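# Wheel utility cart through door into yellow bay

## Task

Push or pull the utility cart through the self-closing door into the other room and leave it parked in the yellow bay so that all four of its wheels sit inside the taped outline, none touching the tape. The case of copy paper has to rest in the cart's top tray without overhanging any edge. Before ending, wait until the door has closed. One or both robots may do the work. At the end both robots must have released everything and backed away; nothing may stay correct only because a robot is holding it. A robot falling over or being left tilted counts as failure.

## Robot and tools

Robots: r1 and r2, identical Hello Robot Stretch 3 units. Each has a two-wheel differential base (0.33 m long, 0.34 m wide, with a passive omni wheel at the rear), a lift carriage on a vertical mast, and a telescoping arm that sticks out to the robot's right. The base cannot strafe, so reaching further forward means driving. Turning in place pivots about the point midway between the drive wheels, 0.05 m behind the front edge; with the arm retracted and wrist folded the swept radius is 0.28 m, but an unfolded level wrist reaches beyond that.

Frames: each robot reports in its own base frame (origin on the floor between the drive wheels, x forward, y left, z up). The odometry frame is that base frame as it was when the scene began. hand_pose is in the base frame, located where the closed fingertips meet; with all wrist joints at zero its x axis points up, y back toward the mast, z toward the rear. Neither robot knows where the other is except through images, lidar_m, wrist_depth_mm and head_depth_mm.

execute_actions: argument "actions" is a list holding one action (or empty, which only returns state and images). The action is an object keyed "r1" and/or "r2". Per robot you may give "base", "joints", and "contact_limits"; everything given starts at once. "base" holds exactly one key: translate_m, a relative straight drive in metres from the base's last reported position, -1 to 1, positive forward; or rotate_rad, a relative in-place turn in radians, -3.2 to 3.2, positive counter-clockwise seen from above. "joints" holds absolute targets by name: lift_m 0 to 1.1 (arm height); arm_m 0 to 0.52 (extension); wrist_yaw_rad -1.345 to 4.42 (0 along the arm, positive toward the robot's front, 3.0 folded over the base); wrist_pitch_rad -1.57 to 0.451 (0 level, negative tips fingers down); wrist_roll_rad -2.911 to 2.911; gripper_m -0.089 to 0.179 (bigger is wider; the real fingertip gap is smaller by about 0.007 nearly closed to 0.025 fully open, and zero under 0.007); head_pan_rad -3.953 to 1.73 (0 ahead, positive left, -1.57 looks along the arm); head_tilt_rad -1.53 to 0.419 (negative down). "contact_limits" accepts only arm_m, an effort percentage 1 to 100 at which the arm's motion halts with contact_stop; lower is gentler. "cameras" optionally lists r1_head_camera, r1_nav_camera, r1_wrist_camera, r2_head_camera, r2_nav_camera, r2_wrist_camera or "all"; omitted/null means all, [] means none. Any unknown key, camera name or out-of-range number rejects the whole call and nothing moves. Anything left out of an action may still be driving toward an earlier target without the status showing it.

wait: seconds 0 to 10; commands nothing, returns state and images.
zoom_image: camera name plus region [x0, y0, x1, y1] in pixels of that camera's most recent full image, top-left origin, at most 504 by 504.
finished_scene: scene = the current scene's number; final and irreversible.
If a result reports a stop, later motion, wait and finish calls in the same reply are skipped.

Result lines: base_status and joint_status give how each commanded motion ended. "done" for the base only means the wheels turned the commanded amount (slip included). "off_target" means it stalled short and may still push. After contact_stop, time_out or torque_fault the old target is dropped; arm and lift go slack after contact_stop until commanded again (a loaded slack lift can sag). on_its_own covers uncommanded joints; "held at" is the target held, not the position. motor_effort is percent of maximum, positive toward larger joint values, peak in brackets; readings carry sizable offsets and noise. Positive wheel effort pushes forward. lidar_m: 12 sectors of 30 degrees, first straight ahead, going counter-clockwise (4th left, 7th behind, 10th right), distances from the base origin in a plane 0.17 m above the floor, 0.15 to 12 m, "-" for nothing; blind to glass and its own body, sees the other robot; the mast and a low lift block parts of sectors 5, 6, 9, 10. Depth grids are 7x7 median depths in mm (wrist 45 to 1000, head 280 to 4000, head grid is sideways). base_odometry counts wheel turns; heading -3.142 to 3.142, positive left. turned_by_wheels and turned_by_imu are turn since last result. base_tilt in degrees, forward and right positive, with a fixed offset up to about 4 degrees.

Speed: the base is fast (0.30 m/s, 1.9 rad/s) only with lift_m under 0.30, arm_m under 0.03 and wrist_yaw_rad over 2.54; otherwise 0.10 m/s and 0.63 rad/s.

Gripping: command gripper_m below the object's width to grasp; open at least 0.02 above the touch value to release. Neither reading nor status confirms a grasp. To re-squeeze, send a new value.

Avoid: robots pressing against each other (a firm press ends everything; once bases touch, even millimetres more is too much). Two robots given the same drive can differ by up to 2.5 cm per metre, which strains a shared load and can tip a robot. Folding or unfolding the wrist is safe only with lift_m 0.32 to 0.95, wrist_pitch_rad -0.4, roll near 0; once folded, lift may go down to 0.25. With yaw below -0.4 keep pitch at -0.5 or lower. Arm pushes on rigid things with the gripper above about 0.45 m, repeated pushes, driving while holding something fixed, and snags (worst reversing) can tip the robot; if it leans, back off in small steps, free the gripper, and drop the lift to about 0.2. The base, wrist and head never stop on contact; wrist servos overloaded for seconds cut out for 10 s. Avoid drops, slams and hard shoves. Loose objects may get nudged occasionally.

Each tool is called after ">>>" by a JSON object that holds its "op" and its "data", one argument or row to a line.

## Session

>>> {"op": "execute_actions", "data": {
  "actions": [
    {"r1":{"joints":{"head_tilt_rad":-0.6}},"r2":{"joints":{"head_tilt_rad":-0.6}}}
  ]
}}

Scene clock: 0.90 s.
r1.base_odometry: x=+0.000 y=+0.000 heading=+0.000 (m, m, rad; r1's odometry frame)
r1.turned_by_wheels: +0.000 (rad since the last result)
r1.turned_by_imu: +0.000 (rad since the last result)
r1.base_tilt: forward=+0.8 right=-2.5 (deg)
r1.lidar_m: 2.29 4.07 1.78 1.07 0.98 0.99 0.71 0.65 0.66 0.82 1.68 1.85
r1.head_depth_mm: 1780 1912 2074 2174 1842 1471 1211 / 1977 2100 2335 2372 1852 1468 1221 / 2192 2344 2607 2462 1859 1473 1224 / 2512 2709 3011 2455 1837 1457 1214 / 2861 3171 3386 2454 1842 1472 1218 / 3319 3766 3808 2464 1857 1462 1214 / 3464 3742 3721 2482 1844 1474 1211
r1.base_status: not commanded
r1.joint_positions: lift_m=+0.402 arm_m=+0.001 wrist_yaw_rad=+2.909 wrist_pitch_rad=-0.397 wrist_roll_rad=-0.016 gripper_m=+0.037 head_pan_rad=+0.003 head_tilt_rad=-0.592
r1.joint_status: all done
r1.motor_effort: left_wheel=+1(1) right_wheel=+0(0) lift_m=+21(21) arm_m=+0(0) wrist_yaw_rad=+0(0) wrist_pitch_rad=+8(8) wrist_roll_rad=+0(0) gripper_m=+1(1) head_pan_rad=+0(0) head_tilt_rad=-2(27) (%)
r1.hand_pose: x=+0.0312 y=+0.0749 z=+0.4192 quat_wxyz=(+0.219, +0.699, +0.060, +0.678) (m; r1's base frame)
r1.wrist_depth_mm: - 920 - - - - - / - 973 - - - - - / 770 - - - - - - / 820 - - - 974 945 926 / 800 - 829 790 806 770 760 / 684 665 - 650 641 638 631 / 578 574 563 556 564 552 547
r2.base_odometry: x=+0.000 y=+0.000 heading=+0.000 (m, m, rad; r2's odometry frame)
r2.turned_by_wheels: +0.000 (rad since the last result)
r2.turned_by_imu: +0.000 (rad since the last result)
r2.base_tilt: forward=-0.5 right=+0.1 (deg)
r2.lidar_m: 1.25 1.21 3.19 2.38 2.32 2.22 1.64 1.59 1.66 2.30 2.44 2.55
r2.head_depth_mm: 2777 2947 3051 2349 1820 1479 1253 / 3134 3354 3301 2359 1824 1485 1251 / 3550 3832 3348 2378 1812 1481 1257 / - - 3308 2344 1811 1482 1238 / - - 2822 1897 1737 1476 1244 / 3865 - 1687 1670 1701 1463 1240 / 3748 1233 1298 1525 1630 1467 1237
r2.base_status: not commanded
r2.joint_positions: lift_m=+0.356 arm_m=-0.001 wrist_yaw_rad=+3.032 wrist_pitch_rad=-0.605 wrist_roll_rad=+0.003 gripper_m=+0.037 head_pan_rad=+0.008 head_tilt_rad=-0.592
r2.joint_status: all done
r2.motor_effort: left_wheel=+0(0) right_wheel=+0(0) lift_m=+26(26) arm_m=+0(0) wrist_yaw_rad=+0(0) wrist_pitch_rad=+4(4) wrist_roll_rad=+0(1) gripper_m=+0(0) head_pan_rad=+0(0) head_tilt_rad=-4(36) (%)
r2.hand_pose: x=+0.0004 y=+0.0517 z=+0.3286 quat_wxyz=(+0.248, +0.686, +0.173, +0.661) (m; r2's base frame)
r2.wrist_depth_mm: - - - - - - - / 938 964 970 - - - - / 763 762 791 794 818 817 830 / 657 655 674 663 688 690 687 / 572 572 577 576 589 589 592 / 497 520 - - 519 517 514 / 460 - - - 447 460 458
pictures: r1_head_camera (sideways: a quarter turn clockwise sets it upright), r1_nav_camera (sideways: a quarter turn counterclockwise sets it upright), r1_wrist_camera, r2_head_camera (sideways: a quarter turn clockwise sets it upright), r2_nav_camera (sideways: a quarter turn counterclockwise sets it upright), r2_wrist_camera
camera_calibration (this result's frames):
r1_head_camera: T_world_to_cam=[[-0.514257, -0.0094122, -0.857584, 1.13511], [-0.0106439, 0.999933, -0.00459182, 0.0116854], [0.85757, 0.00676666, -0.514323, 0.617924], [0, 0, 0, 1]] pos_world=[0.0539503, -0.00518198, 1.29132]
r1_nav_camera: T_world_to_cam=[[0.53324, 0.0097241, 0.845908, -1.06225], [0.0276008, -0.999602, -0.00590801, 0.0612251], [0.845513, 0.0264981, -0.533296, 0.648537], [0, 0, 0, 1]] pos_world=[0.0163991, 0.0543452, 1.24479]
r1_wrist_camera: T_world_to_cam=[[0.972463, -0.232868, -0.00939344, -0.00807005], [-0.13552, -0.532226, -0.835685, 0.422936], [0.189605, 0.813946, -0.549129, 0.324262], [0, 0, 0, 1]] pos_world=[0.00368263, -0.040713, 0.531427]
r2_head_camera: T_world_to_cam=[[-0.578652, -0.0129858, -0.815471, 1.08285], [0.018057, 0.999424, -0.0287282, 0.0379363], [0.815375, -0.0313486, -0.578084, 0.709755], [0, 0, 0, 1]] pos_world=[0.0471928, -0.00160285, 1.29442]
r2_nav_camera: T_world_to_cam=[[0.595175, 0.0254671, 0.803193, -1.00526], [-0.00475176, -0.999369, 0.0352084, 0.00570744], [0.803582, -0.0247718, -0.594678, 0.729111], [0, 0, 0, 1]] pos_world=[0.0124293, 0.0493662, 1.2408]
r2_wrist_camera: T_world_to_cam=[[0.994043, -0.10714, 0.0200098, -0.00140652], [-0.0561674, -0.660891, -0.748377, 0.328871], [0.0934051, 0.742795, -0.662972, 0.344535], [0, 0, 0, 1]] pos_world=[-0.0123113, -0.0387213, 0.474564]
Images, in order (width x height): r1_head_camera 896x504, r1_nav_camera 672x504, r1_wrist_camera 644x364, r2_head_camera 896x504, r2_nav_camera 672x504, r2_wrist_camera 644x364.

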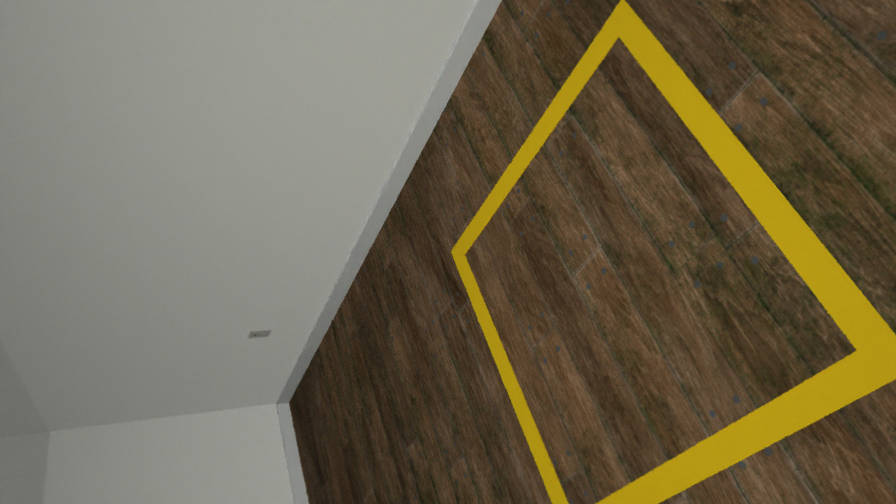

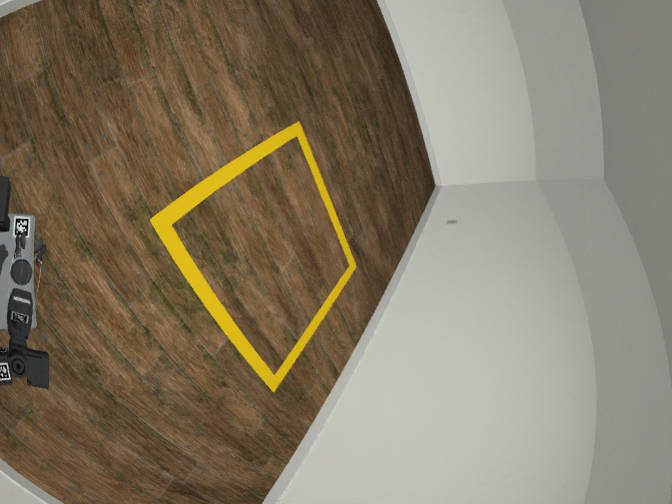

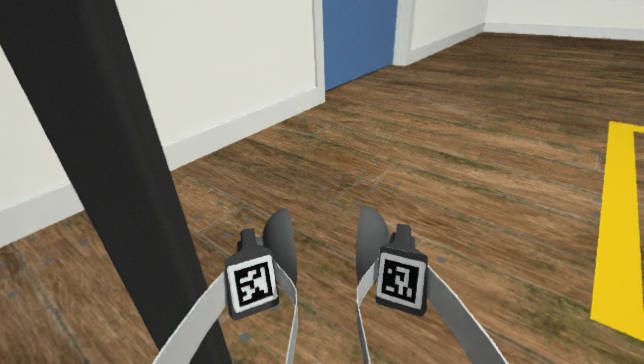

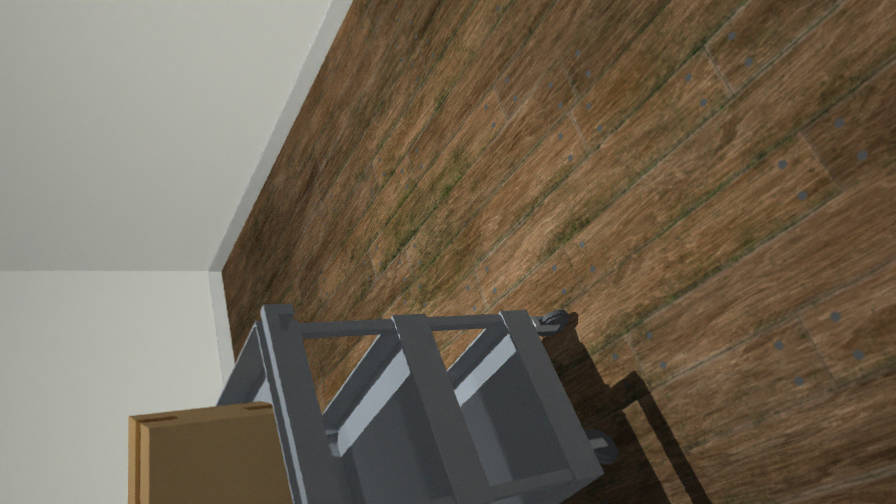

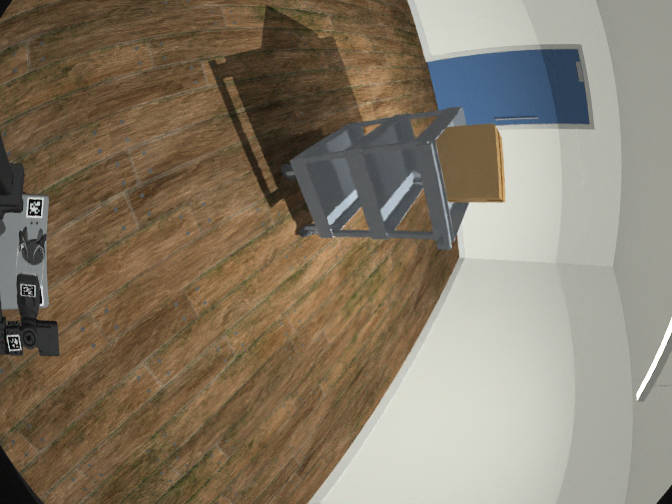

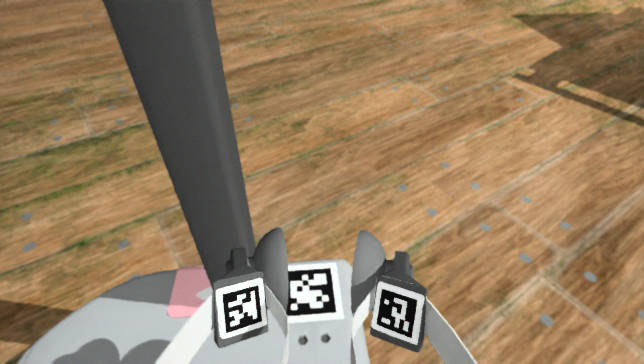

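>>> {"op": "execute_actions", "data": {
  "actions": [
    {"r1":{"base":{"rotate_rad":0.66},"joints":{"lift_m":0.25}},"r2":{"base":{"translate_m":0.4},"joints":{"wrist_pitch_rad":-0.4,"wrist_yaw_rad":1.57,"gripper_m":0.17}}}
  ],
  "cameras": []
}}

>>> {"op": "execute_actions", "data": {
  "actions": [
    {"r1":{"base":{"translate_m":1}},"r2":{"base":{"rotate_rad":0.5},"joints":{"wrist_pitch_rad":0,"lift_m":0.27,"arm_m":0.2,"head_tilt_rad":-0.9}}}
  ],
  "cameras": []
}}

>>> {"op": "execute_actions", "data": {
  "actions": [
    {"r1":{"base":{"translate_m":0.56}},"r2":{"base":{"translate_m":0.3}}}
  ],
  "cameras": []
}}

>>> {"op": "execute_actions", "data": {
  "actions": [
    {"r1":{"base":{"rotate_rad":1.58},"joints":{"head_tilt_rad":-1}}}
  ],
  "cameras": ["r1_nav_camera","r2_nav_camera","r2_wrist_camera"]
}}

Scene clock: 12.67 s.
r1.base_odometry: x=+0.000 y=+0.000 heading=+0.660 (m, m, rad; r1's odometry frame)
r1.turned_by_wheels: +0.660 (rad since the last result)
r1.turned_by_imu: +0.653 (rad since the last result)
r1.base_tilt: forward=+0.9 right=-2.5 (deg)
r1.lidar_m: 3.95 1.41 1.03 0.98 0.94 0.68 0.65 0.68 0.92 1.83 1.89 2.57
r1.head_depth_mm: 3386 3745 3798 2454 1836 1469 1225 / 3434 3805 3801 2496 1848 1465 1209 / 3469 3757 3683 2474 1828 1474 1224 / 3373 3683 3702 2445 1829 1455 1210 / 3381 3681 3734 2464 1839 1466 1221 / 3439 3653 3516 2461 1836 1476 1216 / 2782 2827 2801 2480 1845 1475 1214
r1.base_status: done
r1.joint_positions: lift_m=+0.250 arm_m=+0.001 wrist_yaw_rad=+2.909 wrist_pitch_rad=-0.398 wrist_roll_rad=-0.016 gripper_m=+0.037 head_pan_rad=+0.003 head_tilt_rad=-0.593
r1.joint_status: all done
r1.motor_effort: left_wheel=-1(6) right_wheel=+2(7) lift_m=+16(17) arm_m=+0(0) wrist_yaw_rad=+0(0) wrist_pitch_rad=+8(8) wrist_roll_rad=+0(1) gripper_m=-1(0) head_pan_rad=+0(0) head_tilt_rad=-2(3) (%)
r1.hand_pose: x=+0.0312 y=+0.0748 z=+0.2676 quat_wxyz=(+0.219, +0.699, +0.060, +0.678) (m; r1's base frame)
r1.wrist_depth_mm: - 837 876 943 - - - / - 891 945 - - - - / 876 934 957 953 930 902 892 / 750 - 727 717 699 687 668 / 597 - 600 568 566 552 544 / 489 485 - 479 466 458 458 / 436 - - - 398 393 389
r2.base_odometry: x=+0.400 y=+0.000 heading=+0.000 (m, m, rad; r2's odometry frame)
r2.turned_by_wheels: +0.000 (rad since the last result)
r2.turned_by_imu: +0.002 (rad since the last result)
r2.base_tilt: forward=-0.4 right=+0.1 (deg)
r2.lidar_m: 0.90 0.85 3.46 2.57 2.52 2.61 2.01 1.94 2.03 2.33 2.25 2.34
r2.head_depth_mm: 2575 2748 2872 2372 1826 1495 1255 / 2884 3114 3169 2328 1826 1487 1247 / 3264 3510 3327 2336 1795 1477 1247 / 3787 - 3276 2313 1788 1474 1250 / 3774 - 3293 2254 1517 1432 1249 / 3572 3832 1180 1365 1446 1404 1240 / 3396 1046 956 1307 1215 1331 1244
r2.base_status: done
r2.joint_positions: lift_m=+0.356 arm_m=-0.001 wrist_yaw_rad=+1.572 wrist_pitch_rad=-0.420 wrist_roll_rad=+0.003 gripper_m=+0.170 head_pan_rad=+0.008 head_tilt_rad=-0.593
r2.joint_status: all done
r2.motor_effort: left_wheel=+0(7) right_wheel=+0(4) lift_m=+26(26) arm_m=+0(0) wrist_yaw_rad=-2(2) wrist_pitch_rad=+7(8) wrist_roll_rad=+0(0) gripper_m=+0(99) head_pan_rad=-1(0) head_tilt_rad=-4(4) (%)
r2.hand_pose: x=+0.2027 y=-0.1440 z=+0.3677 quat_wxyz=(+0.593, +0.594, -0.385, +0.384) (m; r2's base frame)
r2.wrist_depth_mm: - - - - - - - / - - - - - - - / 740 807 - - - - - / 854 848 883 894 904 902 925 / 697 707 702 714 725 742 733 / 611 593 601 607 605 618 630 / - 518 517 521 525 524 544
pictures: none
No camera images: the call's "cameras" was empty. Leave "cameras" out to get every camera's image.

Scene clock: 17.60 s.
r1.base_odometry: x=+0.790 y=+0.613 heading=+0.660 (m, m, rad; r1's odometry frame)
r1.turned_by_wheels: +0.000 (rad since the last result)
r1.turned_by_imu: +0.004 (rad since the last result)
r1.base_tilt: forward=+0.9 right=-2.5 (deg)
r1.lidar_m: 3.09 1.53 1.12 0.99 1.03 1.40 1.65 1.71 1.89 1.83 1.89 2.57
r1.head_depth_mm: 2563 2815 3147 2473 1826 1474 1219 / 2560 2834 3087 2441 1855 1471 1218 / 2566 2845 3104 2439 1842 1462 1229 / 2572 2804 3106 2477 1840 1457 1218 / 2589 2823 3124 2505 1852 1463 1227 / 2542 2856 3094 2453 1846 1468 1218 / 2554 2733 2791 2474 1829 1472 1226
r1.base_status: done
r1.joint_positions: lift_m=+0.250 arm_m=+0.001 wrist_yaw_rad=+2.909 wrist_pitch_rad=-0.398 wrist_roll_rad=-0.016 gripper_m=+0.037 head_pan_rad=+0.003 head_tilt_rad=-0.593
r1.joint_status: not commanded
r1.motor_effort: left_wheel=-1(5) right_wheel=+3(7) lift_m=+16(15) arm_m=+0(0) wrist_yaw_rad=-1(0) wrist_pitch_rad=+8(8) wrist_roll_rad=+0(0) gripper_m=-1(0) head_pan_rad=+0(0) head_tilt_rad=-2(3) (%)
r1.hand_pose: x=+0.0311 y=+0.0748 z=+0.2675 quat_wxyz=(+0.219, +0.699, +0.060, +0.678) (m; r1's base frame)
r1.wrist_depth_mm: - 840 898 957 - - - / - 917 957 - - - - / 897 937 990 958 933 917 896 / 767 - 726 710 697 675 675 / 591 - 598 565 579 551 544 / 487 484 - 477 468 459 458 / 445 - - - 401 396 395
r2.base_odometry: x=+0.400 y=+0.000 heading=+0.500 (m, m, rad; r2's odometry frame)
r2.turned_by_wheels: +0.500 (rad since the last result)
r2.turned_by_imu: +0.508 (rad since the last result)
r2.base_tilt: forward=-0.4 right=+0.2 (deg)
r2.lidar_m: 0.85 3.54 2.59 2.50 2.59 2.02 1.95 2.02 2.34 2.25 2.33 0.91
r2.head_depth_mm: 3127 993 1895 1680 1450 1272 1138 / 877 929 1262 1530 1449 1268 1125 / 875 919 1246 1537 1442 1268 1129 / 911 899 1241 1502 1436 1254 1120 / 1003 1324 1820 1606 1435 1257 1126 / 3093 2408 1955 1650 1425 1258 1126 / 3084 2399 1978 1626 1417 1245 1113
r2.base_status: done
r2.joint_positions: lift_m=+0.270 arm_m=+0.200 wrist_yaw_rad=+1.570 wrist_pitch_rad=-0.024 wrist_roll_rad=+0.003 gripper_m=+0.170 head_pan_rad=+0.008 head_tilt_rad=-0.889
r2.joint_status: all done
r2.motor_effort: left_wheel=-4(10) right_wheel=+3(9) lift_m=+23(24) arm_m=+4(6) wrist_yaw_rad=+1(2) wrist_pitch_rad=+8(8) wrist_roll_rad=+0(0) gripper_m=+1(0) head_pan_rad=+0(0) head_tilt_rad=-6(29) (%)
r2.hand_pose: x=+0.2342 y=-0.3448 z=+0.3787 quat_wxyz=(+0.506, +0.506, -0.495, +0.493) (m; r2's base frame)
r2.wrist_depth_mm: - - - - - - - / - - 759 - - - - / - - - - - - - / - - - - - - - / - - 811 823 - - - / 928 888 850 917 951 947 969 / - 689 701 703 705 714 769
pictures: none
No camera images: the call's "cameras" was empty. Leave "cameras" out to get every camera's image.

Scene clock: 21.87 s.
r1.base_odometry: x=+1.233 y=+0.956 heading=+0.660 (m, m, rad; r1's odometry frame)
r1.turned_by_wheels: +0.000 (rad since the last result)
r1.turned_by_imu: +0.003 (rad since the last result)
r1.base_tilt: forward=+0.9 right=-2.4 (deg)
r1.lidar_m: 2.56 1.42 1.12 1.07 1.02 1.40 2.20 2.28 1.89 1.82 1.89 2.57
r1.head_depth_mm: 2120 2270 2575 2506 1846 1456 1219 / 2115 2328 2601 2466 1832 1454 1221 / 2107 2350 2591 2459 1846 1470 1220 / 2101 2332 2568 2503 1841 1472 1216 / 2097 2301 2589 2447 1832 1462 1214 / 2089 2310 2581 2479 1836 1468 1213 / 2102 2316 2544 2500 1810 1465 1206
r1.base_status: done
r1.joint_positions: lift_m=+0.250 arm_m=+0.001 wrist_yaw_rad=+2.909 wrist_pitch_rad=-0.398 wrist_roll_rad=-0.016 gripper_m=+0.037 head_pan_rad=+0.003 head_tilt_rad=-0.594
r1.joint_status: not commanded
r1.motor_effort: left_wheel=-1(6) right_wheel=+3(10) lift_m=+16(16) arm_m=+0(0) wrist_yaw_rad=+0(0) wrist_pitch_rad=+8(8) wrist_roll_rad=+0(1) gripper_m=-2(0) head_pan_rad=+0(0) head_tilt_rad=-2(2) (%)
r1.hand_pose: x=+0.0311 y=+0.0748 z=+0.2675 quat_wxyz=(+0.219, +0.699, +0.060, +0.678) (m; r1's base frame)
r1.wrist_depth_mm: - 896 962 - - - - / - 989 - - - - - / 884 - 980 948 939 895 882 / 748 - 713 709 699 692 675 / 593 - 598 570 580 547 542 / 488 485 - 476 467 459 456 / 441 - - - 400 395 390
r2.base_odometry: x=+0.663 y=+0.144 heading=+0.500 (m, m, rad; r2's odometry frame)
r2.turned_by_wheels: +0.000 (rad since the last result)
r2.turned_by_imu: +0.001 (rad since the last result)
r2.base_tilt: forward=-0.4 right=+0.3 (deg)
r2.lidar_m: 0.55 3.52 2.58 2.50 2.59 2.32 2.25 2.33 2.33 2.25 2.33 0.59
r2.head_depth_mm: 586 853 803 1036 1413 1278 1139 / 595 673 691 1054 1296 1274 1138 / 613 703 677 1054 1298 1261 1134 / 638 741 766 1044 1263 1261 1128 / 676 796 812 1549 1376 1246 1117 / 3103 2384 1967 1639 1426 1259 1121 / 3116 2377 1934 1644 1412 1251 1114
r2.base_status: done
r2.joint_positions: lift_m=+0.270 arm_m=+0.200 wrist_yaw_rad=+1.570 wrist_pitch_rad=-0.024 wrist_roll_rad=+0.003 gripper_m=+0.170 head_pan_rad=+0.008 head_tilt_rad=-0.889
r2.joint_status: not commanded
r2.motor_effort: left_wheel=-4(6) right_wheel=+3(9) lift_m=+23(23) arm_m=+3(4) wrist_yaw_rad=+0(1) wrist_pitch_rad=+8(8) wrist_roll_rad=+0(0) gripper_m=+0(0) head_pan_rad=+0(1) head_tilt_rad=-6(6) (%)
r2.hand_pose: x=+0.2342 y=-0.3448 z=+0.3787 quat_wxyz=(+0.506, +0.506, -0.495, +0.493) (m; r2's base frame)
r2.wrist_depth_mm: - - - - - - - / 458 464 471 488 - - - / - - - - - - - / - - - - - - - / - 873 890 815 - - - / 902 519 522 545 935 936 953 / - 563 668 666 730 713 754
pictures: none
No camera images: the call's "cameras" was empty. Leave "cameras" out to get every camera's image.

Scene clock: 24.03 s.
r1.base_odometry: x=+1.233 y=+0.956 heading=+2.239 (m, m, rad; r1's odometry frame)
r1.turned_by_wheels: +1.580 (rad since the last result)
r1.turned_by_imu: +1.559 (rad since the last result)
r1.base_tilt: forward=+0.9 right=-2.5 (deg)
r1.lidar_m: 1.08 1.02 1.40 2.20 2.28 1.89 1.82 1.89 2.57 2.55 1.42 1.12
r1.head_depth_mm: 940 1115 1357 1534 1363 1197 1074 / 941 1114 1356 1553 1361 1200 1074 / 937 1108 1361 1556 1363 1204 1083 / 939 1108 1360 1554 1364 1210 1082 / 934 1106 1356 1550 1369 1205 1074 / 937 1085 1278 1497 1357 1206 1075 / 870 1023 1251 1519 1365 1206 1080
r1.base_status: done
r1.joint_positions: lift_m=+0.250 arm_m=+0.001 wrist_yaw_rad=+2.909 wrist_pitch_rad=-0.398 wrist_roll_rad=-0.016 gripper_m=+0.037 head_pan_rad=+0.003 head_tilt_rad=-0.988
r1.joint_status: all done
r1.motor_effort: left_wheel=-1(8) right_wheel=+3(6) lift_m=+15(16) arm_m=-1(1) wrist_yaw_rad=-1(0) wrist_pitch_rad=+8(8) wrist_roll_rad=+0(0) gripper_m=+0(0) head_pan_rad=+0(0) head_tilt_rad=-5(24) (%)
r1.hand_pose: x=+0.0311 y=+0.0748 z=+0.2675 quat_wxyz=(+0.219, +0.699, +0.060, +0.678) (m; r1's base frame)
r1.wrist_depth_mm: - - - - - - 886 / - - - - - - 891 / - - 968 953 922 910 852 / 750 - 723 711 692 690 674 / 594 - 605 568 576 546 544 / 485 482 - 475 464 458 449 / 440 - - - 398 396 390
r2.base_odometry: x=+0.663 y=+0.144 heading=+0.500 (m, m, rad; r2's odometry frame)
r2.turned_by_wheels: +0.000 (rad since the last result)
r2.turned_by_imu: +0.000 (rad since the last result)
r2.base_tilt: forward=-0.4 right=+0.3 (deg)
r2.lidar_m: 0.55 3.54 2.59 2.49 2.59 2.33 2.24 2.32 2.33 2.25 2.33 0.59
r2.head_depth_mm: 585 851 801 1034 1409 1271 1141 / 594 671 693 1055 1297 1277 1136 / 611 704 683 1052 1302 1266 1127 / 637 739 763 1045 1271 1258 1126 / 674 802 806 1539 1375 1254 1125 / 3092 2380 1942 1639 1419 1254 1118 / 3070 2407 1960 1635 1418 1255 1116
r2.base_status: not commanded
r2.joint_positions: lift_m=+0.270 arm_m=+0.200 wrist_yaw_rad=+1.570 wrist_pitch_rad=-0.024 wrist_roll_rad=+0.003 gripper_m=+0.170 head_pan_rad=+0.008 head_tilt_rad=-0.889
r2.joint_status: not commanded
r2.motor_effort: left_wheel=-4(4) right_wheel=+3(3) lift_m=+24(23) arm_m=+4(4) wrist_yaw_rad=+0(1) wrist_pitch_rad=+8(8) wrist_roll_rad=+0(0) gripper_m=+0(0) head_pan_rad=+0(1) head_tilt_rad=-6(6) (%)
r2.hand_pose: x=+0.2342 y=-0.3448 z=+0.3787 quat_wxyz=(+0.506, +0.506, -0.495, +0.493) (m; r2's base frame)
r2.wrist_depth_mm: - - - - - - - / 450 465 473 491 - - - / - - - - - - - / - - - - - - - / - 895 882 815 - - - / 884 517 533 541 922 954 964 / - 585 661 666 708 706 765
pictures: r1_nav_camera (sideways: a quarter turn counterclockwise sets it upright), r2_nav_camera (sideways: a quarter turn counterclockwise sets it upright), r2_wrist_camera
camera_calibration (this result's frames):
r1_nav_camera: T_world_to_cam=[[0.818213, 0.010664, 0.574817, -0.71069], [0.023447, -0.999615, -0.0148303, 0.072861], [0.574437, 0.0256121, -0.818148, 1.02068], [0, 0, 0, 1]] pos_world=[-0.00653144, 0.0542699, 1.24467]
r2_nav_camera: T_world_to_cam=[[0.804134, 0.0272062, 0.593825, -0.733686], [0.00612606, -0.999278, 0.0374865, 0.00268947], [0.594417, -0.0265063, -0.80372, 1.00226], [0, 0, 0, 1]] pos_world=[-0.00579777, 0.0492147, 1.24112]
r2_wrist_camera: T_world_to_cam=[[-0.00920993, -0.999793, 0.0181455, -0.349432], [-0.142613, -0.0166475, -0.989638, 0.451201], [0.989736, -0.0117023, -0.14243, -0.0168183], [0, 0, 0, 1]] pos_world=[0.0777747, -0.342045, 0.450471]
Images, in order (width x height): r1_nav_camera 672x504, r2_nav_camera 672x504, r2_wrist_camera 644x364.

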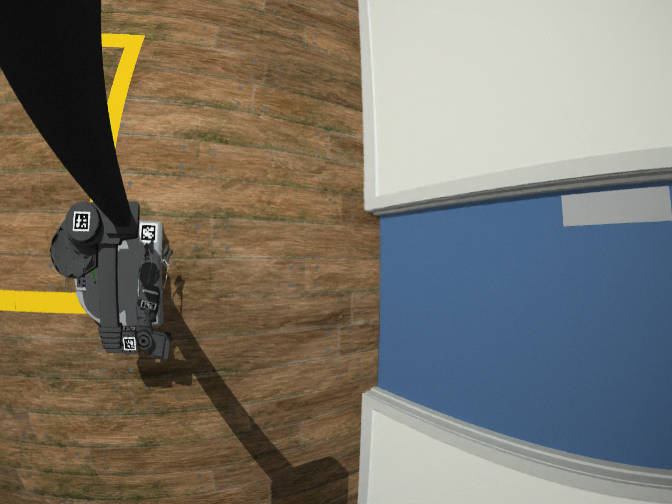

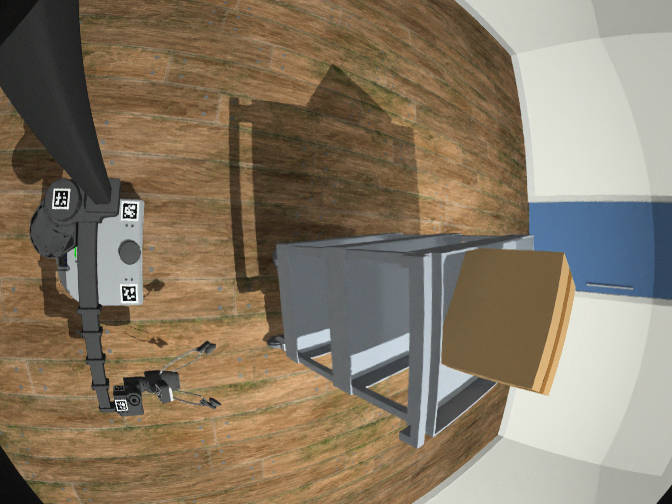

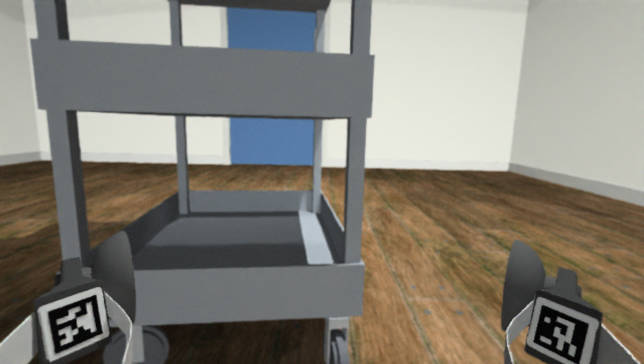

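>>> {"op": "execute_actions", "data": {
  "actions": [
    {"r1":{"base":{"translate_m":0.97},"joints":{"wrist_yaw_rad":3.1}},"r2":{"base":{"translate_m":0.375},"joints":{"arm_m":0.245}}}
  ],
  "cameras": []
}}

>>> {"op": "execute_actions", "data": {
  "actions": [
    {"r1":{"joints":{"lift_m":0.32,"head_tilt_rad":-1.3}},"r2":{"joints":{"gripper_m":-0.02}}}
  ],
  "cameras": ["r2_wrist_camera"]
}}

>>> {"op": "execute_actions", "data": {
  "actions": [
    {"r1":{"base":{"translate_m":0.6}},"r2":{"base":{"translate_m":0.15},"joints":{"arm_m":0.0,"wrist_yaw_rad":0.65}}}
  ],
  "cameras": ["r1_nav_camera","r2_nav_camera"]
}}

Scene clock: 33.37 s.
r1.base_odometry: x=+0.632 y=+1.717 heading=+2.239 (m, m, rad; r1's odometry frame)
r1.turned_by_wheels: +0.000 (rad since the last result)
r1.turned_by_imu: +0.005 (rad since the last result)
r1.base_tilt: forward=+0.8 right=-2.4 (deg)
r1.lidar_m: - 0.15 0.16 0.29 2.28 2.90 2.78 2.89 2.64 0.45 0.16 0.15
r1.head_depth_mm: - - - - - 334 834 / - - - - - 334 831 / - - - - - 334 832 / - - - - - 336 839 / - - - - - 336 843 / - - - - - 336 849 / - - - - - 338 726
r1.base_status: done
r1.joint_positions: lift_m=+0.250 arm_m=+0.001 wrist_yaw_rad=+3.098 wrist_pitch_rad=-0.398 wrist_roll_rad=-0.016 gripper_m=+0.037 head_pan_rad=+0.003 head_tilt_rad=-0.989
r1.joint_status: all done
r1.motor_effort: left_wheel=-1(5) right_wheel=+2(8) lift_m=+16(16) arm_m=-1(1) wrist_yaw_rad=+1(3) wrist_pitch_rad=+8(8) wrist_roll_rad=+0(0) gripper_m=-1(1) head_pan_rad=+0(0) head_tilt_rad=-4(4) (%)
r1.hand_pose: x=-0.0114 y=+0.0807 z=+0.2675 quat_wxyz=(+0.154, +0.690, +0.126, +0.696) (m; r1's base frame)
r1.wrist_depth_mm: - - - 848 291 205 140 / - - - 961 311 208 142 / - - - 847 336 212 143 / 757 739 - 651 366 215 145 / 597 583 - 543 369 218 147 / 486 501 - - - 221 149 / 428 - - - 377 209 150
r2.base_odometry: x=+0.992 y=+0.323 heading=+0.500 (m, m, rad; r2's odometry frame)
r2.turned_by_wheels: +0.000 (rad since the last result)
r2.turned_by_imu: +0.001 (rad since the last result)
r2.base_tilt: forward=-0.5 right=+0.0 (deg)
r2.lidar_m: 0.17 3.29 2.59 2.49 2.59 2.71 2.62 2.73 2.34 2.25 0.28 0.19
r2.head_depth_mm: 2895 400 354 414 514 459 1062 / 2867 400 365 441 527 466 1034 / 2828 397 386 471 538 474 1013 / 2812 394 409 506 545 487 931 / 2895 395 435 537 540 483 1072 / 2860 2375 1909 1629 1422 1254 1117 / 2823 2390 1948 1655 1410 1251 1119
r2.base_status: done
r2.joint_positions: lift_m=+0.270 arm_m=+0.245 wrist_yaw_rad=+1.570 wrist_pitch_rad=-0.024 wrist_roll_rad=+0.003 gripper_m=+0.170 head_pan_rad=+0.008 head_tilt_rad=-0.889
r2.joint_status: all done
r2.motor_effort: left_wheel=-4(5) right_wheel=+3(10) lift_m=+24(24) arm_m=+4(4) wrist_yaw_rad=+0(0) wrist_pitch_rad=+8(8) wrist_roll_rad=+0(0) gripper_m=+0(0) head_pan_rad=+0(0) head_tilt_rad=-6(6) (%)
r2.hand_pose: x=+0.2342 y=-0.3898 z=+0.3787 quat_wxyz=(+0.506, +0.506, -0.495, +0.493) (m; r2's base frame)
r2.wrist_depth_mm: 123 126 129 133 - - - / 126 129 133 136 - - - / - - - 149 - - - / - - - 153 - - - / - 733 749 156 - - - / 556 597 608 161 947 930 988 / - 460 462 166 715 716 771
pictures: none
No camera images: the call's "cameras" was empty. Leave "cameras" out to get every camera's image.

Scene clock: 35.77 s.
r1.base_odometry: x=+0.632 y=+1.717 heading=+2.239 (m, m, rad; r1's odometry frame)
r1.turned_by_wheels: +0.000 (rad since the last result)
r1.turned_by_imu: +0.000 (rad since the last result)
r1.base_tilt: forward=+0.9 right=-2.5 (deg)
r1.lidar_m: - 0.15 0.16 0.29 2.29 2.89 2.78 2.89 2.64 0.45 0.16 0.15
r1.head_depth_mm: - - - 298 586 1159 1086 / - - - 299 588 1159 1082 / - - - 299 589 - 1077 / - - - 299 586 - - / - - - 300 590 - - / - - - 300 591 1166 - / - - - 300 594 1149 1072
r1.base_status: not commanded
r1.joint_positions: lift_m=+0.320 arm_m=+0.001 wrist_yaw_rad=+3.098 wrist_pitch_rad=-0.398 wrist_roll_rad=-0.016 gripper_m=+0.037 head_pan_rad=+0.003 head_tilt_rad=-1.284
r1.joint_status: all done
r1.motor_effort: left_wheel=-2(2) right_wheel=+2(3) lift_m=+26(28) arm_m=-1(1) wrist_yaw_rad=+1(2) wrist_pitch_rad=+8(8) wrist_roll_rad=+0(0) gripper_m=+0(1) head_pan_rad=+0(0) head_tilt_rad=-5(24) (%)
r1.hand_pose: x=-0.0114 y=+0.0807 z=+0.3368 quat_wxyz=(+0.154, +0.690, +0.126, +0.696) (m; r1's base frame)
r1.wrist_depth_mm: - - - 846 291 205 140 / - - - - 311 208 142 / - - - 955 339 212 144 / 893 867 - 760 367 215 145 / 696 689 - 636 371 218 147 / 577 565 - 534 365 221 148 / 494 500 - - 439 210 150
r2.base_odometry: x=+0.992 y=+0.323 heading=+0.500 (m, m, rad; r2's odometry frame)
r2.turned_by_wheels: +0.000 (rad since the last result)
r2.turned_by_imu: +0.000 (rad since the last result)
r2.base_tilt: forward=-0.3 right=+0.2 (deg)
r2.lidar_m: 0.18 3.29 2.60 2.49 2.59 2.72 2.62 2.73 2.33 2.25 0.28 0.19
r2.head_depth_mm: 2873 400 354 414 510 458 1062 / 2875 399 365 440 527 466 1030 / 2785 396 386 470 539 474 1009 / 2837 394 408 505 544 487 924 / 2902 394 435 538 542 467 1075 / 2870 2410 1905 1643 1422 1256 1116 / 2836 2387 1958 1644 1419 1251 1114
r2.base_status: not commanded
r2.joint_positions: lift_m=+0.270 arm_m=+0.245 wrist_yaw_rad=+1.550 wrist_pitch_rad=-0.024 wrist_roll_rad=+0.003 gripper_m=-0.019 head_pan_rad=+0.008 head_tilt_rad=-0.889
r2.joint_status: all done
r2.on_its_own: wrist_yaw_rad is at rest, and its effort (+22) is outside its rest range (-12 to +12)
r2.motor_effort: left_wheel=-5(5) right_wheel=+4(4) lift_m=+23(23) arm_m=+2(4) wrist_yaw_rad=+22(24) wrist_pitch_rad=+8(8) wrist_roll_rad=+0(0) gripper_m=-23(98) head_pan_rad=+0(1) head_tilt_rad=-6(6) (%)
r2.hand_pose: x=+0.2342 y=-0.3951 z=+0.3787 quat_wxyz=(+0.511, +0.501, -0.500, +0.488) (m; r2's base frame)
r2.wrist_depth_mm: 122 125 129 134 - - - / 125 128 132 137 - - - / - - - 149 - - - / - - - 153 - - - / - 733 739 156 - - - / 569 598 599 159 - 921 956 / 456 459 447 166 674 721 732
pictures: r2_wrist_camera
camera_calibration (this result's frames):
r2_wrist_camera: T_world_to_cam=[[-0.0294211, -0.999402, 0.0181518, -0.39486], [-0.142918, -0.0137671, -0.989639, 0.451565], [0.989297, -0.0317105, -0.142428, -0.0251546], [0, 0, 0, 1]] pos_world=[0.077805, -0.389205, 0.450471]
Images, in order (width x height): r2_wrist_camera 644x364.

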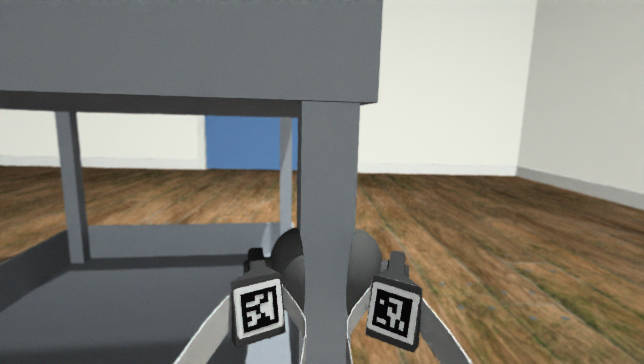

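Scene clock: 42.80 s.
r1.base_odometry: x=+0.260 y=+2.188 heading=+2.239 (m, m, rad; r1's odometry frame)
r1.turned_by_wheels: +0.000 (rad since the last result)
r1.turned_by_imu: -0.698 (rad since the last result)
r1.base_tilt: forward=+0.8 right=-2.5 (deg)
r1.lidar_m: - - 0.15 0.20 2.35 0.52 0.52 3.21 3.21 0.21 0.15 -
r1.head_depth_mm: - - - - - 1167 1094 / - - - - - 1150 1083 / - - - - - - 1080 / - - - - - - - / - - - - - - - / - - - - - 1174 - / - - - - - 1169 -
r1.base_status: translate_m off_target (by the wheels' count: +0.5998 of +0.6000)
r1.joint_positions: lift_m=+0.320 arm_m=+0.001 wrist_yaw_rad=+3.116 wrist_pitch_rad=-0.400 wrist_roll_rad=-0.015 gripper_m=+0.037 head_pan_rad=+0.003 head_tilt_rad=-1.291
r1.joint_status: not commanded
r1.on_its_own: right_wheel is at rest, and its effort (+23) is outside its rest range (-18 to +18)
r1.motor_effort: left_wheel=+18(52) right_wheel=+23(43) lift_m=+22(26) arm_m=-1(1) wrist_yaw_rad=-12(14) wrist_pitch_rad=+9(9) wrist_roll_rad=+0(0) gripper_m=-1(0) head_pan_rad=+0(0) head_tilt_rad=-2(5) (%)
r1.hand_pose: x=-0.0155 y=+0.0806 z=+0.3368 quat_wxyz=(+0.148, +0.689, +0.133, +0.697) (m; r1's base frame)
r1.wrist_depth_mm: - - - - 216 115 78 / - - - - 222 117 79 / - - - - 229 119 80 / 893 857 - 840 234 120 81 / 699 688 683 669 210 122 81 / 574 567 587 553 205 124 82 / 493 506 - - 224 117 83
r2.base_odometry: x=+1.124 y=+0.395 heading=+0.499 (m, m, rad; r2's odometry frame)
r2.turned_by_wheels: +0.000 (rad since the last result)
r2.turned_by_imu: +0.000 (rad since the last result)
r2.base_tilt: forward=-0.4 right=+0.3 (deg)
r2.lidar_m: 0.16 3.13 2.58 2.49 2.59 2.88 2.77 2.88 2.33 2.25 0.15 0.15
r2.head_depth_mm: 2824 399 325 317 404 475 431 / 2785 398 323 331 424 479 430 / 2805 2263 322 345 447 479 429 / 2420 2415 737 599 493 752 962 / 2440 2416 722 672 1195 1235 1129 / 2689 2415 1926 1634 1422 1255 1122 / 2685 2373 1946 1649 1416 1245 1114
r2.base_status: done
r2.joint_positions: lift_m=+0.270 arm_m=+0.000 wrist_yaw_rad=+0.650 wrist_pitch_rad=-0.023 wrist_roll_rad=+0.003 gripper_m=-0.019 head_pan_rad=+0.008 head_tilt_rad=-0.892
r2.joint_status: all done
r2.motor_effort: left_wheel=+1(20) right_wheel=+8(38) lift_m=+24(24) arm_m=-4(5) wrist_yaw_rad=+1(95) wrist_pitch_rad=+8(8) wrist_roll_rad=-1(0) gripper_m=-12(28) head_pan_rad=+1(0) head_tilt_rad=-4(6) (%)
r2.hand_pose: x=+0.1334 y=-0.3489 z=+0.3790 quat_wxyz=(+0.672, +0.234, -0.668, +0.218) (m; r2's base frame)
r2.wrist_depth_mm: - 55 73 118 - - - / - 71 84 123 - - - / - - - - - - - / - - - - - - - / - - - - - - - / 530 919 884 - 960 977 965 / 456 439 402 358 718 723 721
pictures: r1_nav_camera (sideways: a quarter turn counterclockwise sets it upright), r2_nav_camera (sideways: a quarter turn counterclockwise sets it upright)
camera_calibration (this result's frames):
r1_nav_camera: T_world_to_cam=[[0.952605, 0.0111654, 0.304006, -0.358771], [0.018156, -0.999632, -0.0201779, 0.0798482], [0.303669, 0.0247411, -0.952456, 1.19684], [0, 0, 0, 1]] pos_world=[-0.0231262, 0.0542135, 1.25062]
r2_nav_camera: T_world_to_cam=[[0.805747, 0.0272186, 0.591634, -0.730841], [0.00622684, -0.999278, 0.0374923, 0.00268145], [0.592227, -0.0265253, -0.805334, 1.00438], [0, 0, 0, 1]] pos_world=[-0.00596304, 0.0492134, 1.24115]
Images, in order (width x height): r1_nav_camera 672x504, r2_nav_camera 672x504.

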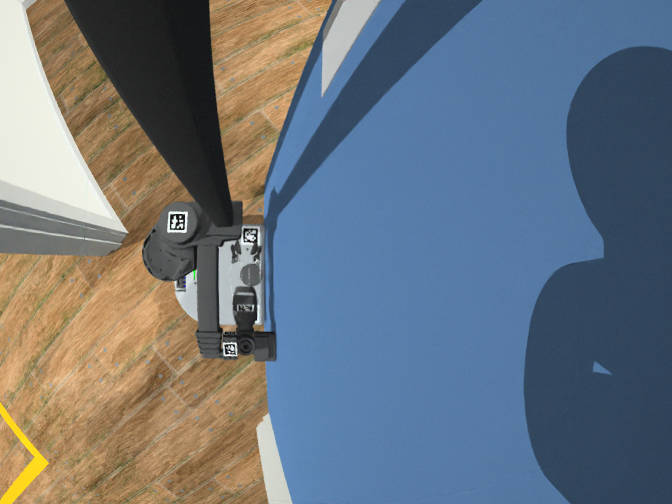

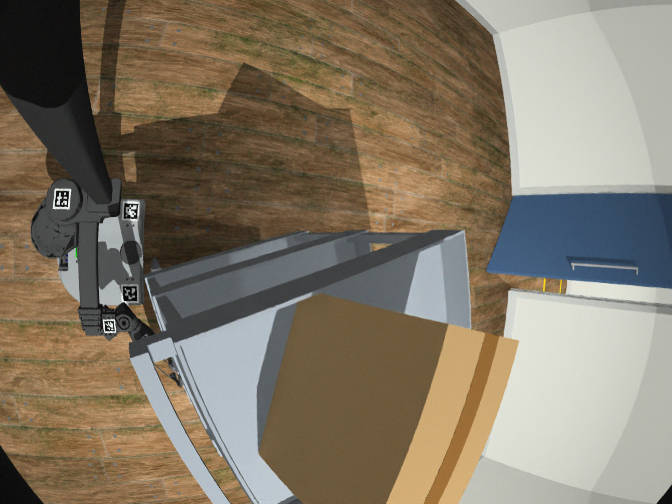

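>>> {"op": "execute_actions", "data": {
  "actions": [
    {"r1":{"base":{"translate_m":0.3}},"r2":{"joints":{"gripper_m":0.17}}}
  ],
  "cameras": []
}}

>>> {"op": "execute_actions", "data": {
  "actions": [
    {"r1":{"base":{"translate_m":0.3}},"r2":{"joints":{"arm_m":0.14,"wrist_yaw_rad":0.85}}}
  ],
  "cameras": ["r1_nav_camera","r2_wrist_camera"]
}}

Scene clock: 49.27 s.
r1.base_odometry: x=+0.074 y=+2.423 heading=+2.239 (m, m, rad; r1's odometry frame)
r1.turned_by_wheels: +0.000 (rad since the last result)
r1.turned_by_imu: -0.421 (rad since the last result)
r1.base_tilt: forward=+0.8 right=-2.5 (deg)
r1.lidar_m: - - 0.15 0.20 2.69 2.48 0.75 0.78 3.36 0.21 0.15 -
r1.head_depth_mm: - - - - - 1169 1092 / - - - - - 1159 1086 / - - - - - - 1085 / - - - - - - - / - - - - - - - / - - - - - 1179 - / - - - - - 1168 -
r1.base_status: translate_m off_target (by the wheels' count: +0.2998 of +0.3000)
r1.joint_positions: lift_m=+0.320 arm_m=+0.001 wrist_yaw_rad=+3.117 wrist_pitch_rad=-0.400 wrist_roll_rad=-0.015 gripper_m=+0.037 head_pan_rad=+0.003 head_tilt_rad=-1.294
r1.joint_status: not commanded
r1.on_its_own: right_wheel is at rest, and its effort (+22) is outside its rest range (-18 to +18); wrist_yaw_rad is at rest, and its effort (-13) is outside its rest range (-12 to +12)
r1.motor_effort: left_wheel=+12(38) right_wheel=+22(44) lift_m=+21(22) arm_m=-1(2) wrist_yaw_rad=-13(14) wrist_pitch_rad=+9(9) wrist_roll_rad=+0(0) gripper_m=+0(1) head_pan_rad=+0(0) head_tilt_rad=-2(3) (%)
r1.hand_pose: x=-0.0156 y=+0.0807 z=+0.3368 quat_wxyz=(+0.148, +0.689, +0.133, +0.697) (m; r1's base frame)
r1.wrist_depth_mm: - - - - 216 115 78 / - - - - 222 117 79 / - - - - 228 119 80 / 881 871 - 833 234 120 81 / 687 690 677 663 209 122 81 / 581 566 584 551 205 124 82 / 487 498 - - 224 117 83
r2.base_odometry: x=+1.124 y=+0.395 heading=+0.499 (m, m, rad; r2's odometry frame)
r2.turned_by_wheels: +0.000 (rad since the last result)
r2.turned_by_imu: +0.000 (rad since the last result)
r2.base_tilt: forward=-0.4 right=+0.1 (deg)
r2.lidar_m: 0.16 3.13 2.59 2.50 2.59 2.87 2.77 2.87 2.34 2.25 0.15 0.15
r2.head_depth_mm: 2828 400 324 318 404 476 430 / 2813 397 324 331 424 481 430 / 2820 2288 322 345 448 479 428 / 3126 2409 741 600 493 756 962 / 2446 2324 721 670 1192 1237 1124 / 2441 2402 1945 1629 1425 1252 1113 / 2716 2368 1937 1646 1423 1243 1115
r2.base_status: not commanded
r2.joint_positions: lift_m=+0.270 arm_m=+0.000 wrist_yaw_rad=+0.650 wrist_pitch_rad=-0.023 wrist_roll_rad=+0.003 gripper_m=+0.170 head_pan_rad=+0.008 head_tilt_rad=-0.892
r2.joint_status: all done
r2.motor_effort: left_wheel=+1(1) right_wheel=+8(8) lift_m=+24(24) arm_m=-3(4) wrist_yaw_rad=+0(0) wrist_pitch_rad=+8(8) wrist_roll_rad=+0(0) gripper_m=+1(99) head_pan_rad=+0(0) head_tilt_rad=-4(4) (%)
r2.hand_pose: x=+0.1334 y=-0.3489 z=+0.3790 quat_wxyz=(+0.672, +0.234, -0.668, +0.218) (m; r2's base frame)
r2.wrist_depth_mm: - 55 73 118 - - - / - 71 84 122 - - - / - - - - - - - / - - - - - - - / - - - - - - - / 528 910 919 897 941 953 985 / - 436 403 371 700 724 775
pictures: none
No camera images: the call's "cameras" was empty. Leave "cameras" out to get every camera's image.

Scene clock: 53.33 s.
r1.base_odometry: x=-0.112 y=+2.659 heading=+2.238 (m, m, rad; r1's odometry frame)
r1.turned_by_wheels: +0.000 (rad since the last result)
r1.turned_by_imu: -0.448 (rad since the last result)
r1.base_tilt: forward=+0.8 right=-2.4 (deg)
r1.lidar_m: - - 0.15 0.20 1.95 2.86 2.00 0.96 3.53 0.21 0.15 -
r1.head_depth_mm: - - - - - 1163 1096 / - - - - - 1148 1086 / - - - - - - 1085 / - - - - - - - / - - - - - - - / - - - - - 1174 - / - - - - - 1169 -
r1.base_status: done
r1.joint_positions: lift_m=+0.320 arm_m=+0.001 wrist_yaw_rad=+3.117 wrist_pitch_rad=-0.400 wrist_roll_rad=-0.015 gripper_m=+0.037 head_pan_rad=+0.003 head_tilt_rad=-1.294
r1.joint_status: not commanded
r1.on_its_own: right_wheel is at rest, and its effort (+22) is outside its rest range (-18 to +18); wrist_yaw_rad is at rest, and its effort (-13) is outside its rest range (-12 to +12)
r1.motor_effort: left_wheel=+4(29) right_wheel=+22(44) lift_m=+21(21) arm_m=-2(1) wrist_yaw_rad=-13(13) wrist_pitch_rad=+9(9) wrist_roll_rad=+0(0) gripper_m=+0(0) head_pan_rad=+0(0) head_tilt_rad=-2(2) (%)
r1.hand_pose: x=-0.0157 y=+0.0807 z=+0.3368 quat_wxyz=(+0.148, +0.689, +0.133, +0.697) (m; r1's base frame)
r1.wrist_depth_mm: - - - - 218 116 79 / - - - - 224 117 79 / - - - - 229 119 80 / 894 868 - 839 236 121 81 / 700 687 674 672 211 122 81 / 572 573 579 560 207 124 82 / 487 501 - - 225 117 83
r2.base_odometry: x=+1.124 y=+0.395 heading=+0.499 (m, m, rad; r2's odometry frame)
r2.turned_by_wheels: +0.000 (rad since the last result)
r2.turned_by_imu: +0.000 (rad since the last result)
r2.base_tilt: forward=-0.3 right=+0.1 (deg)
r2.lidar_m: 0.16 2.20 2.58 2.50 2.59 2.87 2.77 2.88 2.33 2.25 0.15 0.15
r2.head_depth_mm: 2823 400 325 318 402 476 431 / 2834 397 323 331 424 481 430 / 2791 2288 321 345 447 479 429 / 3143 2423 737 602 493 756 960 / 3159 2404 720 672 1188 1234 1118 / 2501 2377 1934 1646 1408 1254 1118 / 2199 2309 1929 1637 1417 1252 1111
r2.base_status: not commanded
r2.joint_positions: lift_m=+0.270 arm_m=+0.140 wrist_yaw_rad=+0.849 wrist_pitch_rad=-0.023 wrist_roll_rad=+0.003 gripper_m=+0.170 head_pan_rad=+0.008 head_tilt_rad=-0.892
r2.joint_status: all done
r2.motor_effort: left_wheel=+1(1) right_wheel=+8(7) lift_m=+24(24) arm_m=+3(3) wrist_yaw_rad=+0(3) wrist_pitch_rad=+8(8) wrist_roll_rad=+0(1) gripper_m=+0(1) head_pan_rad=-1(0) head_tilt_rad=-5(4) (%)
r2.hand_pose: x=+0.1705 y=-0.4535 z=+0.3790 quat_wxyz=(+0.647, +0.299, -0.642, +0.283) (m; r2's base frame)
r2.wrist_depth_mm: - 65 83 114 - - - / - 73 91 123 - - - / - - - 223 - - - / - - - - - - - / - - - - - - - / 515 899 916 810 930 962 951 / - 393 710 655 701 712 765
pictures: r1_nav_camera (sideways: a quarter turn counterclockwise sets it upright), r2_wrist_camera
camera_calibration (this result's frames):
r1_nav_camera: T_world_to_cam=[[0.95345, 0.0111839, 0.301344, -0.355308], [0.018116, -0.999631, -0.0202192, 0.0799021], [0.301007, 0.0247371, -0.953301, 1.19795], [0, 0, 0, 1]] pos_world=[-0.0232703, 0.0542125, 1.25069]
r2_wrist_camera: T_world_to_cam=[[-0.666964, -0.744869, 0.0181434, -0.230975], [-0.11739, 0.0810032, -0.989777, 0.480566], [0.735784, -0.662276, -0.141466, -0.207068], [0, 0, 0, 1]] pos_world=[0.0547186, -0.348109, 0.450551]
Images, in order (width x height): r1_nav_camera 672x504, r2_wrist_camera 644x364.

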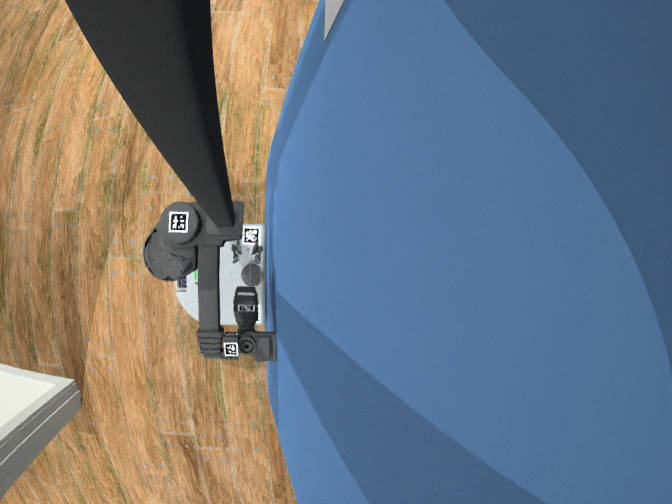

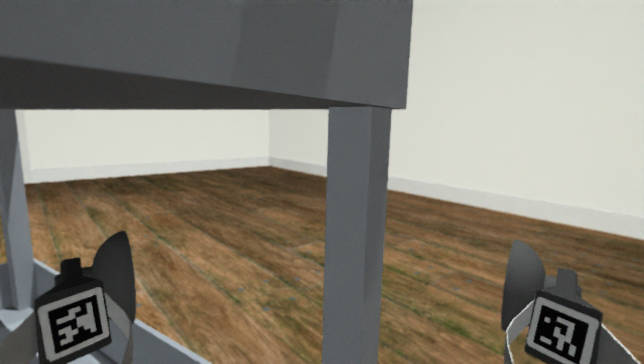

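>>> {"op": "execute_actions", "data": {
  "actions": [
    {"r1":{"base":{"translate_m":0.1}},"r2":{"joints":{"arm_m":0.2,"gripper_m":-0.02}}}
  ],
  "cameras": []
}}

>>> {"op": "execute_actions", "data": {
  "actions": [
    {"r1":{"base":{"translate_m":0.1}},"r2":{"joints":{"arm_m":0}}}
  ],
  "cameras": ["r2_nav_camera","r2_wrist_camera"]
}}

Scene clock: 59.27 s.
r1.base_odometry: x=-0.174 y=+2.737 heading=+2.238 (m, m, rad; r1's odometry frame)
r1.turned_by_wheels: +0.000 (rad since the last result)
r1.turned_by_imu: -0.150 (rad since the last result)
r1.base_tilt: forward=+0.8 right=-2.4 (deg)
r1.lidar_m: - - 0.15 0.21 4.86 3.08 2.82 1.02 3.45 0.20 0.15 -
r1.head_depth_mm: - - - - - 1161 1099 / - - - - - 1157 1090 / - - - - 392 - 1078 / - - - - 404 - - / - - - - 417 - - / - - - - 434 1175 - / - - - - 452 1172 -
r1.base_status: done
r1.joint_positions: lift_m=+0.320 arm_m=+0.001 wrist_yaw_rad=+3.113 wrist_pitch_rad=-0.400 wrist_roll_rad=-0.015 gripper_m=+0.037 head_pan_rad=+0.003 head_tilt_rad=-1.294
r1.joint_status: not commanded
r1.motor_effort: left_wheel=+3(24) right_wheel=+15(33) lift_m=+21(21) arm_m=-1(1) wrist_yaw_rad=-9(15) wrist_pitch_rad=+9(9) wrist_roll_rad=+0(0) gripper_m=+0(1) head_pan_rad=+0(0) head_tilt_rad=-2(2) (%)
r1.hand_pose: x=-0.0147 y=+0.0806 z=+0.3368 quat_wxyz=(+0.150, +0.689, +0.132, +0.696) (m; r1's base frame)
r1.wrist_depth_mm: - - - - 226 118 80 / - - - - 230 120 81 / - - - - 237 121 82 / 888 869 - 833 242 123 82 / 700 688 679 676 217 125 83 / 574 566 590 554 211 126 83 / 492 496 - - 244 119 84
r2.base_odometry: x=+1.124 y=+0.395 heading=+0.500 (m, m, rad; r2's odometry frame)
r2.turned_by_wheels: +0.000 (rad since the last result)
r2.turned_by_imu: +0.001 (rad since the last result)
r2.base_tilt: forward=-0.3 right=+0.2 (deg)
r2.lidar_m: 0.16 2.23 2.59 2.50 2.59 2.87 2.77 2.88 2.33 2.25 0.15 0.15
r2.head_depth_mm: 2856 400 325 319 403 476 431 / 2799 397 323 331 424 481 430 / 2776 2278 321 345 447 479 429 / 3126 2435 741 603 494 757 963 / 3131 2366 721 839 1196 1224 1119 / 2931 2352 1955 1634 1430 1250 1119 / 2195 2295 1944 1637 1411 1248 1112
r2.base_status: not commanded
r2.joint_positions: lift_m=+0.270 arm_m=+0.199 wrist_yaw_rad=+0.938 wrist_pitch_rad=-0.023 wrist_roll_rad=+0.003 gripper_m=-0.019 head_pan_rad=+0.008 head_tilt_rad=-0.892
r2.joint_status: all done
r2.on_its_own: wrist_yaw_rad is held at +0.924, not at your +0.850, by its stall guard, which is not easing now; wrist_yaw_rad is at rest, and its effort (-14) is outside its rest range (-12 to +12)
r2.motor_effort: left_wheel=+6(13) right_wheel=+4(8) lift_m=+24(24) arm_m=+5(7) wrist_yaw_rad=-14(64) wrist_pitch_rad=+8(8) wrist_roll_rad=+0(0) gripper_m=-27(98) head_pan_rad=+0(0) head_tilt_rad=-4(5) (%)
r2.hand_pose: x=+0.1847 y=-0.4957 z=+0.3789 quat_wxyz=(+0.634, +0.327, -0.628, +0.312) (m; r2's base frame)
r2.wrist_depth_mm: - 70 86 113 - - - / - 76 94 121 - - - / - - - 139 - - - / - - - 143 - - - / - - - 146 - - - / 517 907 963 148 - 932 956 / 441 415 669 154 681 713 727
pictures: none
No camera images: the call's "cameras" was empty. Leave "cameras" out to get every camera's image.

Scene clock: 61.97 s.
r1.base_odometry: x=-0.235 y=+2.815 heading=+2.239 (m, m, rad; r1's odometry frame)
r1.turned_by_wheels: +0.001 (rad since the last result)
r1.turned_by_imu: -0.044 (rad since the last result)
r1.base_tilt: forward=+0.8 right=-2.5 (deg)
r1.lidar_m: - - 0.15 0.19 2.02 3.17 2.83 1.03 3.38 0.21 0.15 -
r1.head_depth_mm: - - - - - 1160 1096 / - - - - - 1153 1095 / - - - - - - 1079 / - - - - - - - / - - - - - - - / - - - - - 1171 - / - - - - - 1166 -
r1.base_status: translate_m off_target (by the wheels' count: +0.0997 of +0.1000)
r1.joint_positions: lift_m=+0.320 arm_m=+0.001 wrist_yaw_rad=+3.107 wrist_pitch_rad=-0.399 wrist_roll_rad=-0.015 gripper_m=+0.037 head_pan_rad=+0.003 head_tilt_rad=-1.293
r1.joint_status: not commanded
r1.on_its_own: left_wheel is at rest, and its effort (+49) is outside its rest range (-18 to +18); right_wheel is at rest, and its effort (+23) is outside its rest range (-18 to +18)
r1.motor_effort: left_wheel=+49(76) right_wheel=+23(48) lift_m=+20(21) arm_m=-2(3) wrist_yaw_rad=-6(14) wrist_pitch_rad=+9(10) wrist_roll_rad=+0(0) gripper_m=-1(1) head_pan_rad=+0(0) head_tilt_rad=-2(4) (%)
r1.hand_pose: x=-0.0134 y=+0.0805 z=+0.3369 quat_wxyz=(+0.152, +0.690, +0.130, +0.696) (m; r1's base frame)
r1.wrist_depth_mm: - - - - 205 111 76 / - - - - 212 113 77 / - - - - 217 115 78 / 874 866 - 837 224 117 79 / 696 688 675 665 202 118 79 / 577 562 586 561 198 120 80 / 494 499 - - 229 114 81
r2.base_odometry: x=+1.124 y=+0.395 heading=+0.499 (m, m, rad; r2's odometry frame)
r2.turned_by_wheels: +0.000 (rad since the last result)
r2.turned_by_imu: +0.000 (rad since the last result)
r2.base_tilt: forward=-0.6 right=+0.2 (deg)
r2.lidar_m: 0.17 2.25 2.58 2.49 2.59 2.86 2.77 2.88 2.33 2.25 0.15 0.15
r2.head_depth_mm: 2823 399 325 318 404 477 432 / 2846 397 323 331 424 481 430 / 2854 2269 322 345 449 479 429 / 3079 2431 740 600 492 755 964 / 3083 2394 720 843 1184 1237 1123 / 2925 2361 1942 1641 1421 1243 1119 / 2230 2282 1937 1632 1423 1251 1114
r2.base_status: not commanded
r2.joint_positions: lift_m=+0.270 arm_m=+0.000 wrist_yaw_rad=+0.924 wrist_pitch_rad=-0.023 wrist_roll_rad=+0.003 gripper_m=-0.016 head_pan_rad=+0.008 head_tilt_rad=-0.892
r2.joint_status: all done
r2.on_its_own: wrist_yaw_rad is held at +0.924, not at your +0.850, by its stall guard, which is not easing now
r2.motor_effort: left_wheel=-1(18) right_wheel=+3(24) lift_m=+24(24) arm_m=-3(9) wrist_yaw_rad=+1(82) wrist_pitch_rad=+8(8) wrist_roll_rad=+0(0) gripper_m=-10(26) head_pan_rad=+0(0) head_tilt_rad=-4(4) (%)
r2.hand_pose: x=+0.1826 y=-0.2995 z=+0.3790 quat_wxyz=(+0.636, +0.323, -0.630, +0.307) (m; r2's base frame)
r2.wrist_depth_mm: - - - - 55 104 - / - 72 68 72 66 114 - / - - - - - 262 - / - - - - - - - / - - - - - - - / 531 590 556 - 955 851 970 / 458 463 458 429 707 665 725
pictures: r2_nav_camera (sideways: a quarter turn counterclockwise sets it upright), r2_wrist_camera
camera_calibration (this result's frames):
r2_nav_camera: T_world_to_cam=[[0.805747, 0.0272184, 0.591634, -0.730841], [0.00622659, -0.999278, 0.0374923, 0.00268146], [0.592227, -0.0265254, -0.805334, 1.00438], [0, 0, 0, 1]] pos_world=[-0.00596302, 0.0492134, 1.24115]
r2_wrist_camera: T_world_to_cam=[[-0.609359, -0.792689, 0.0180649, -0.132975], [-0.123032, 0.0720208, -0.989786, 0.467867], [0.783291, -0.605357, -0.141412, -0.105609], [0, 0, 0, 1]] pos_world=[0.059256, -0.203035, 0.450556]
Images, in order (width x height): r2_nav_camera 672x504, r2_wrist_camera 644x364.

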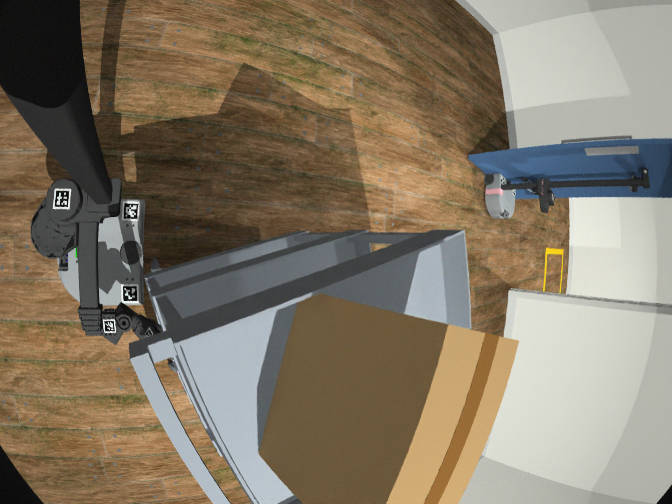

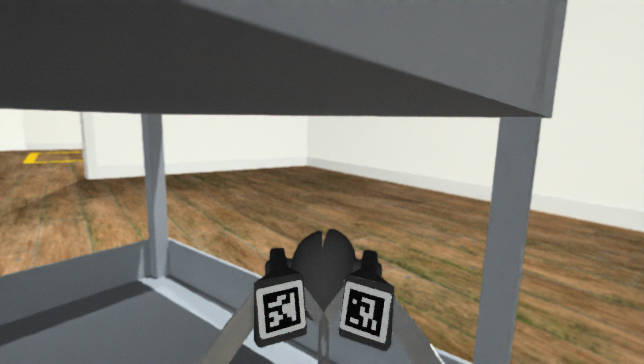

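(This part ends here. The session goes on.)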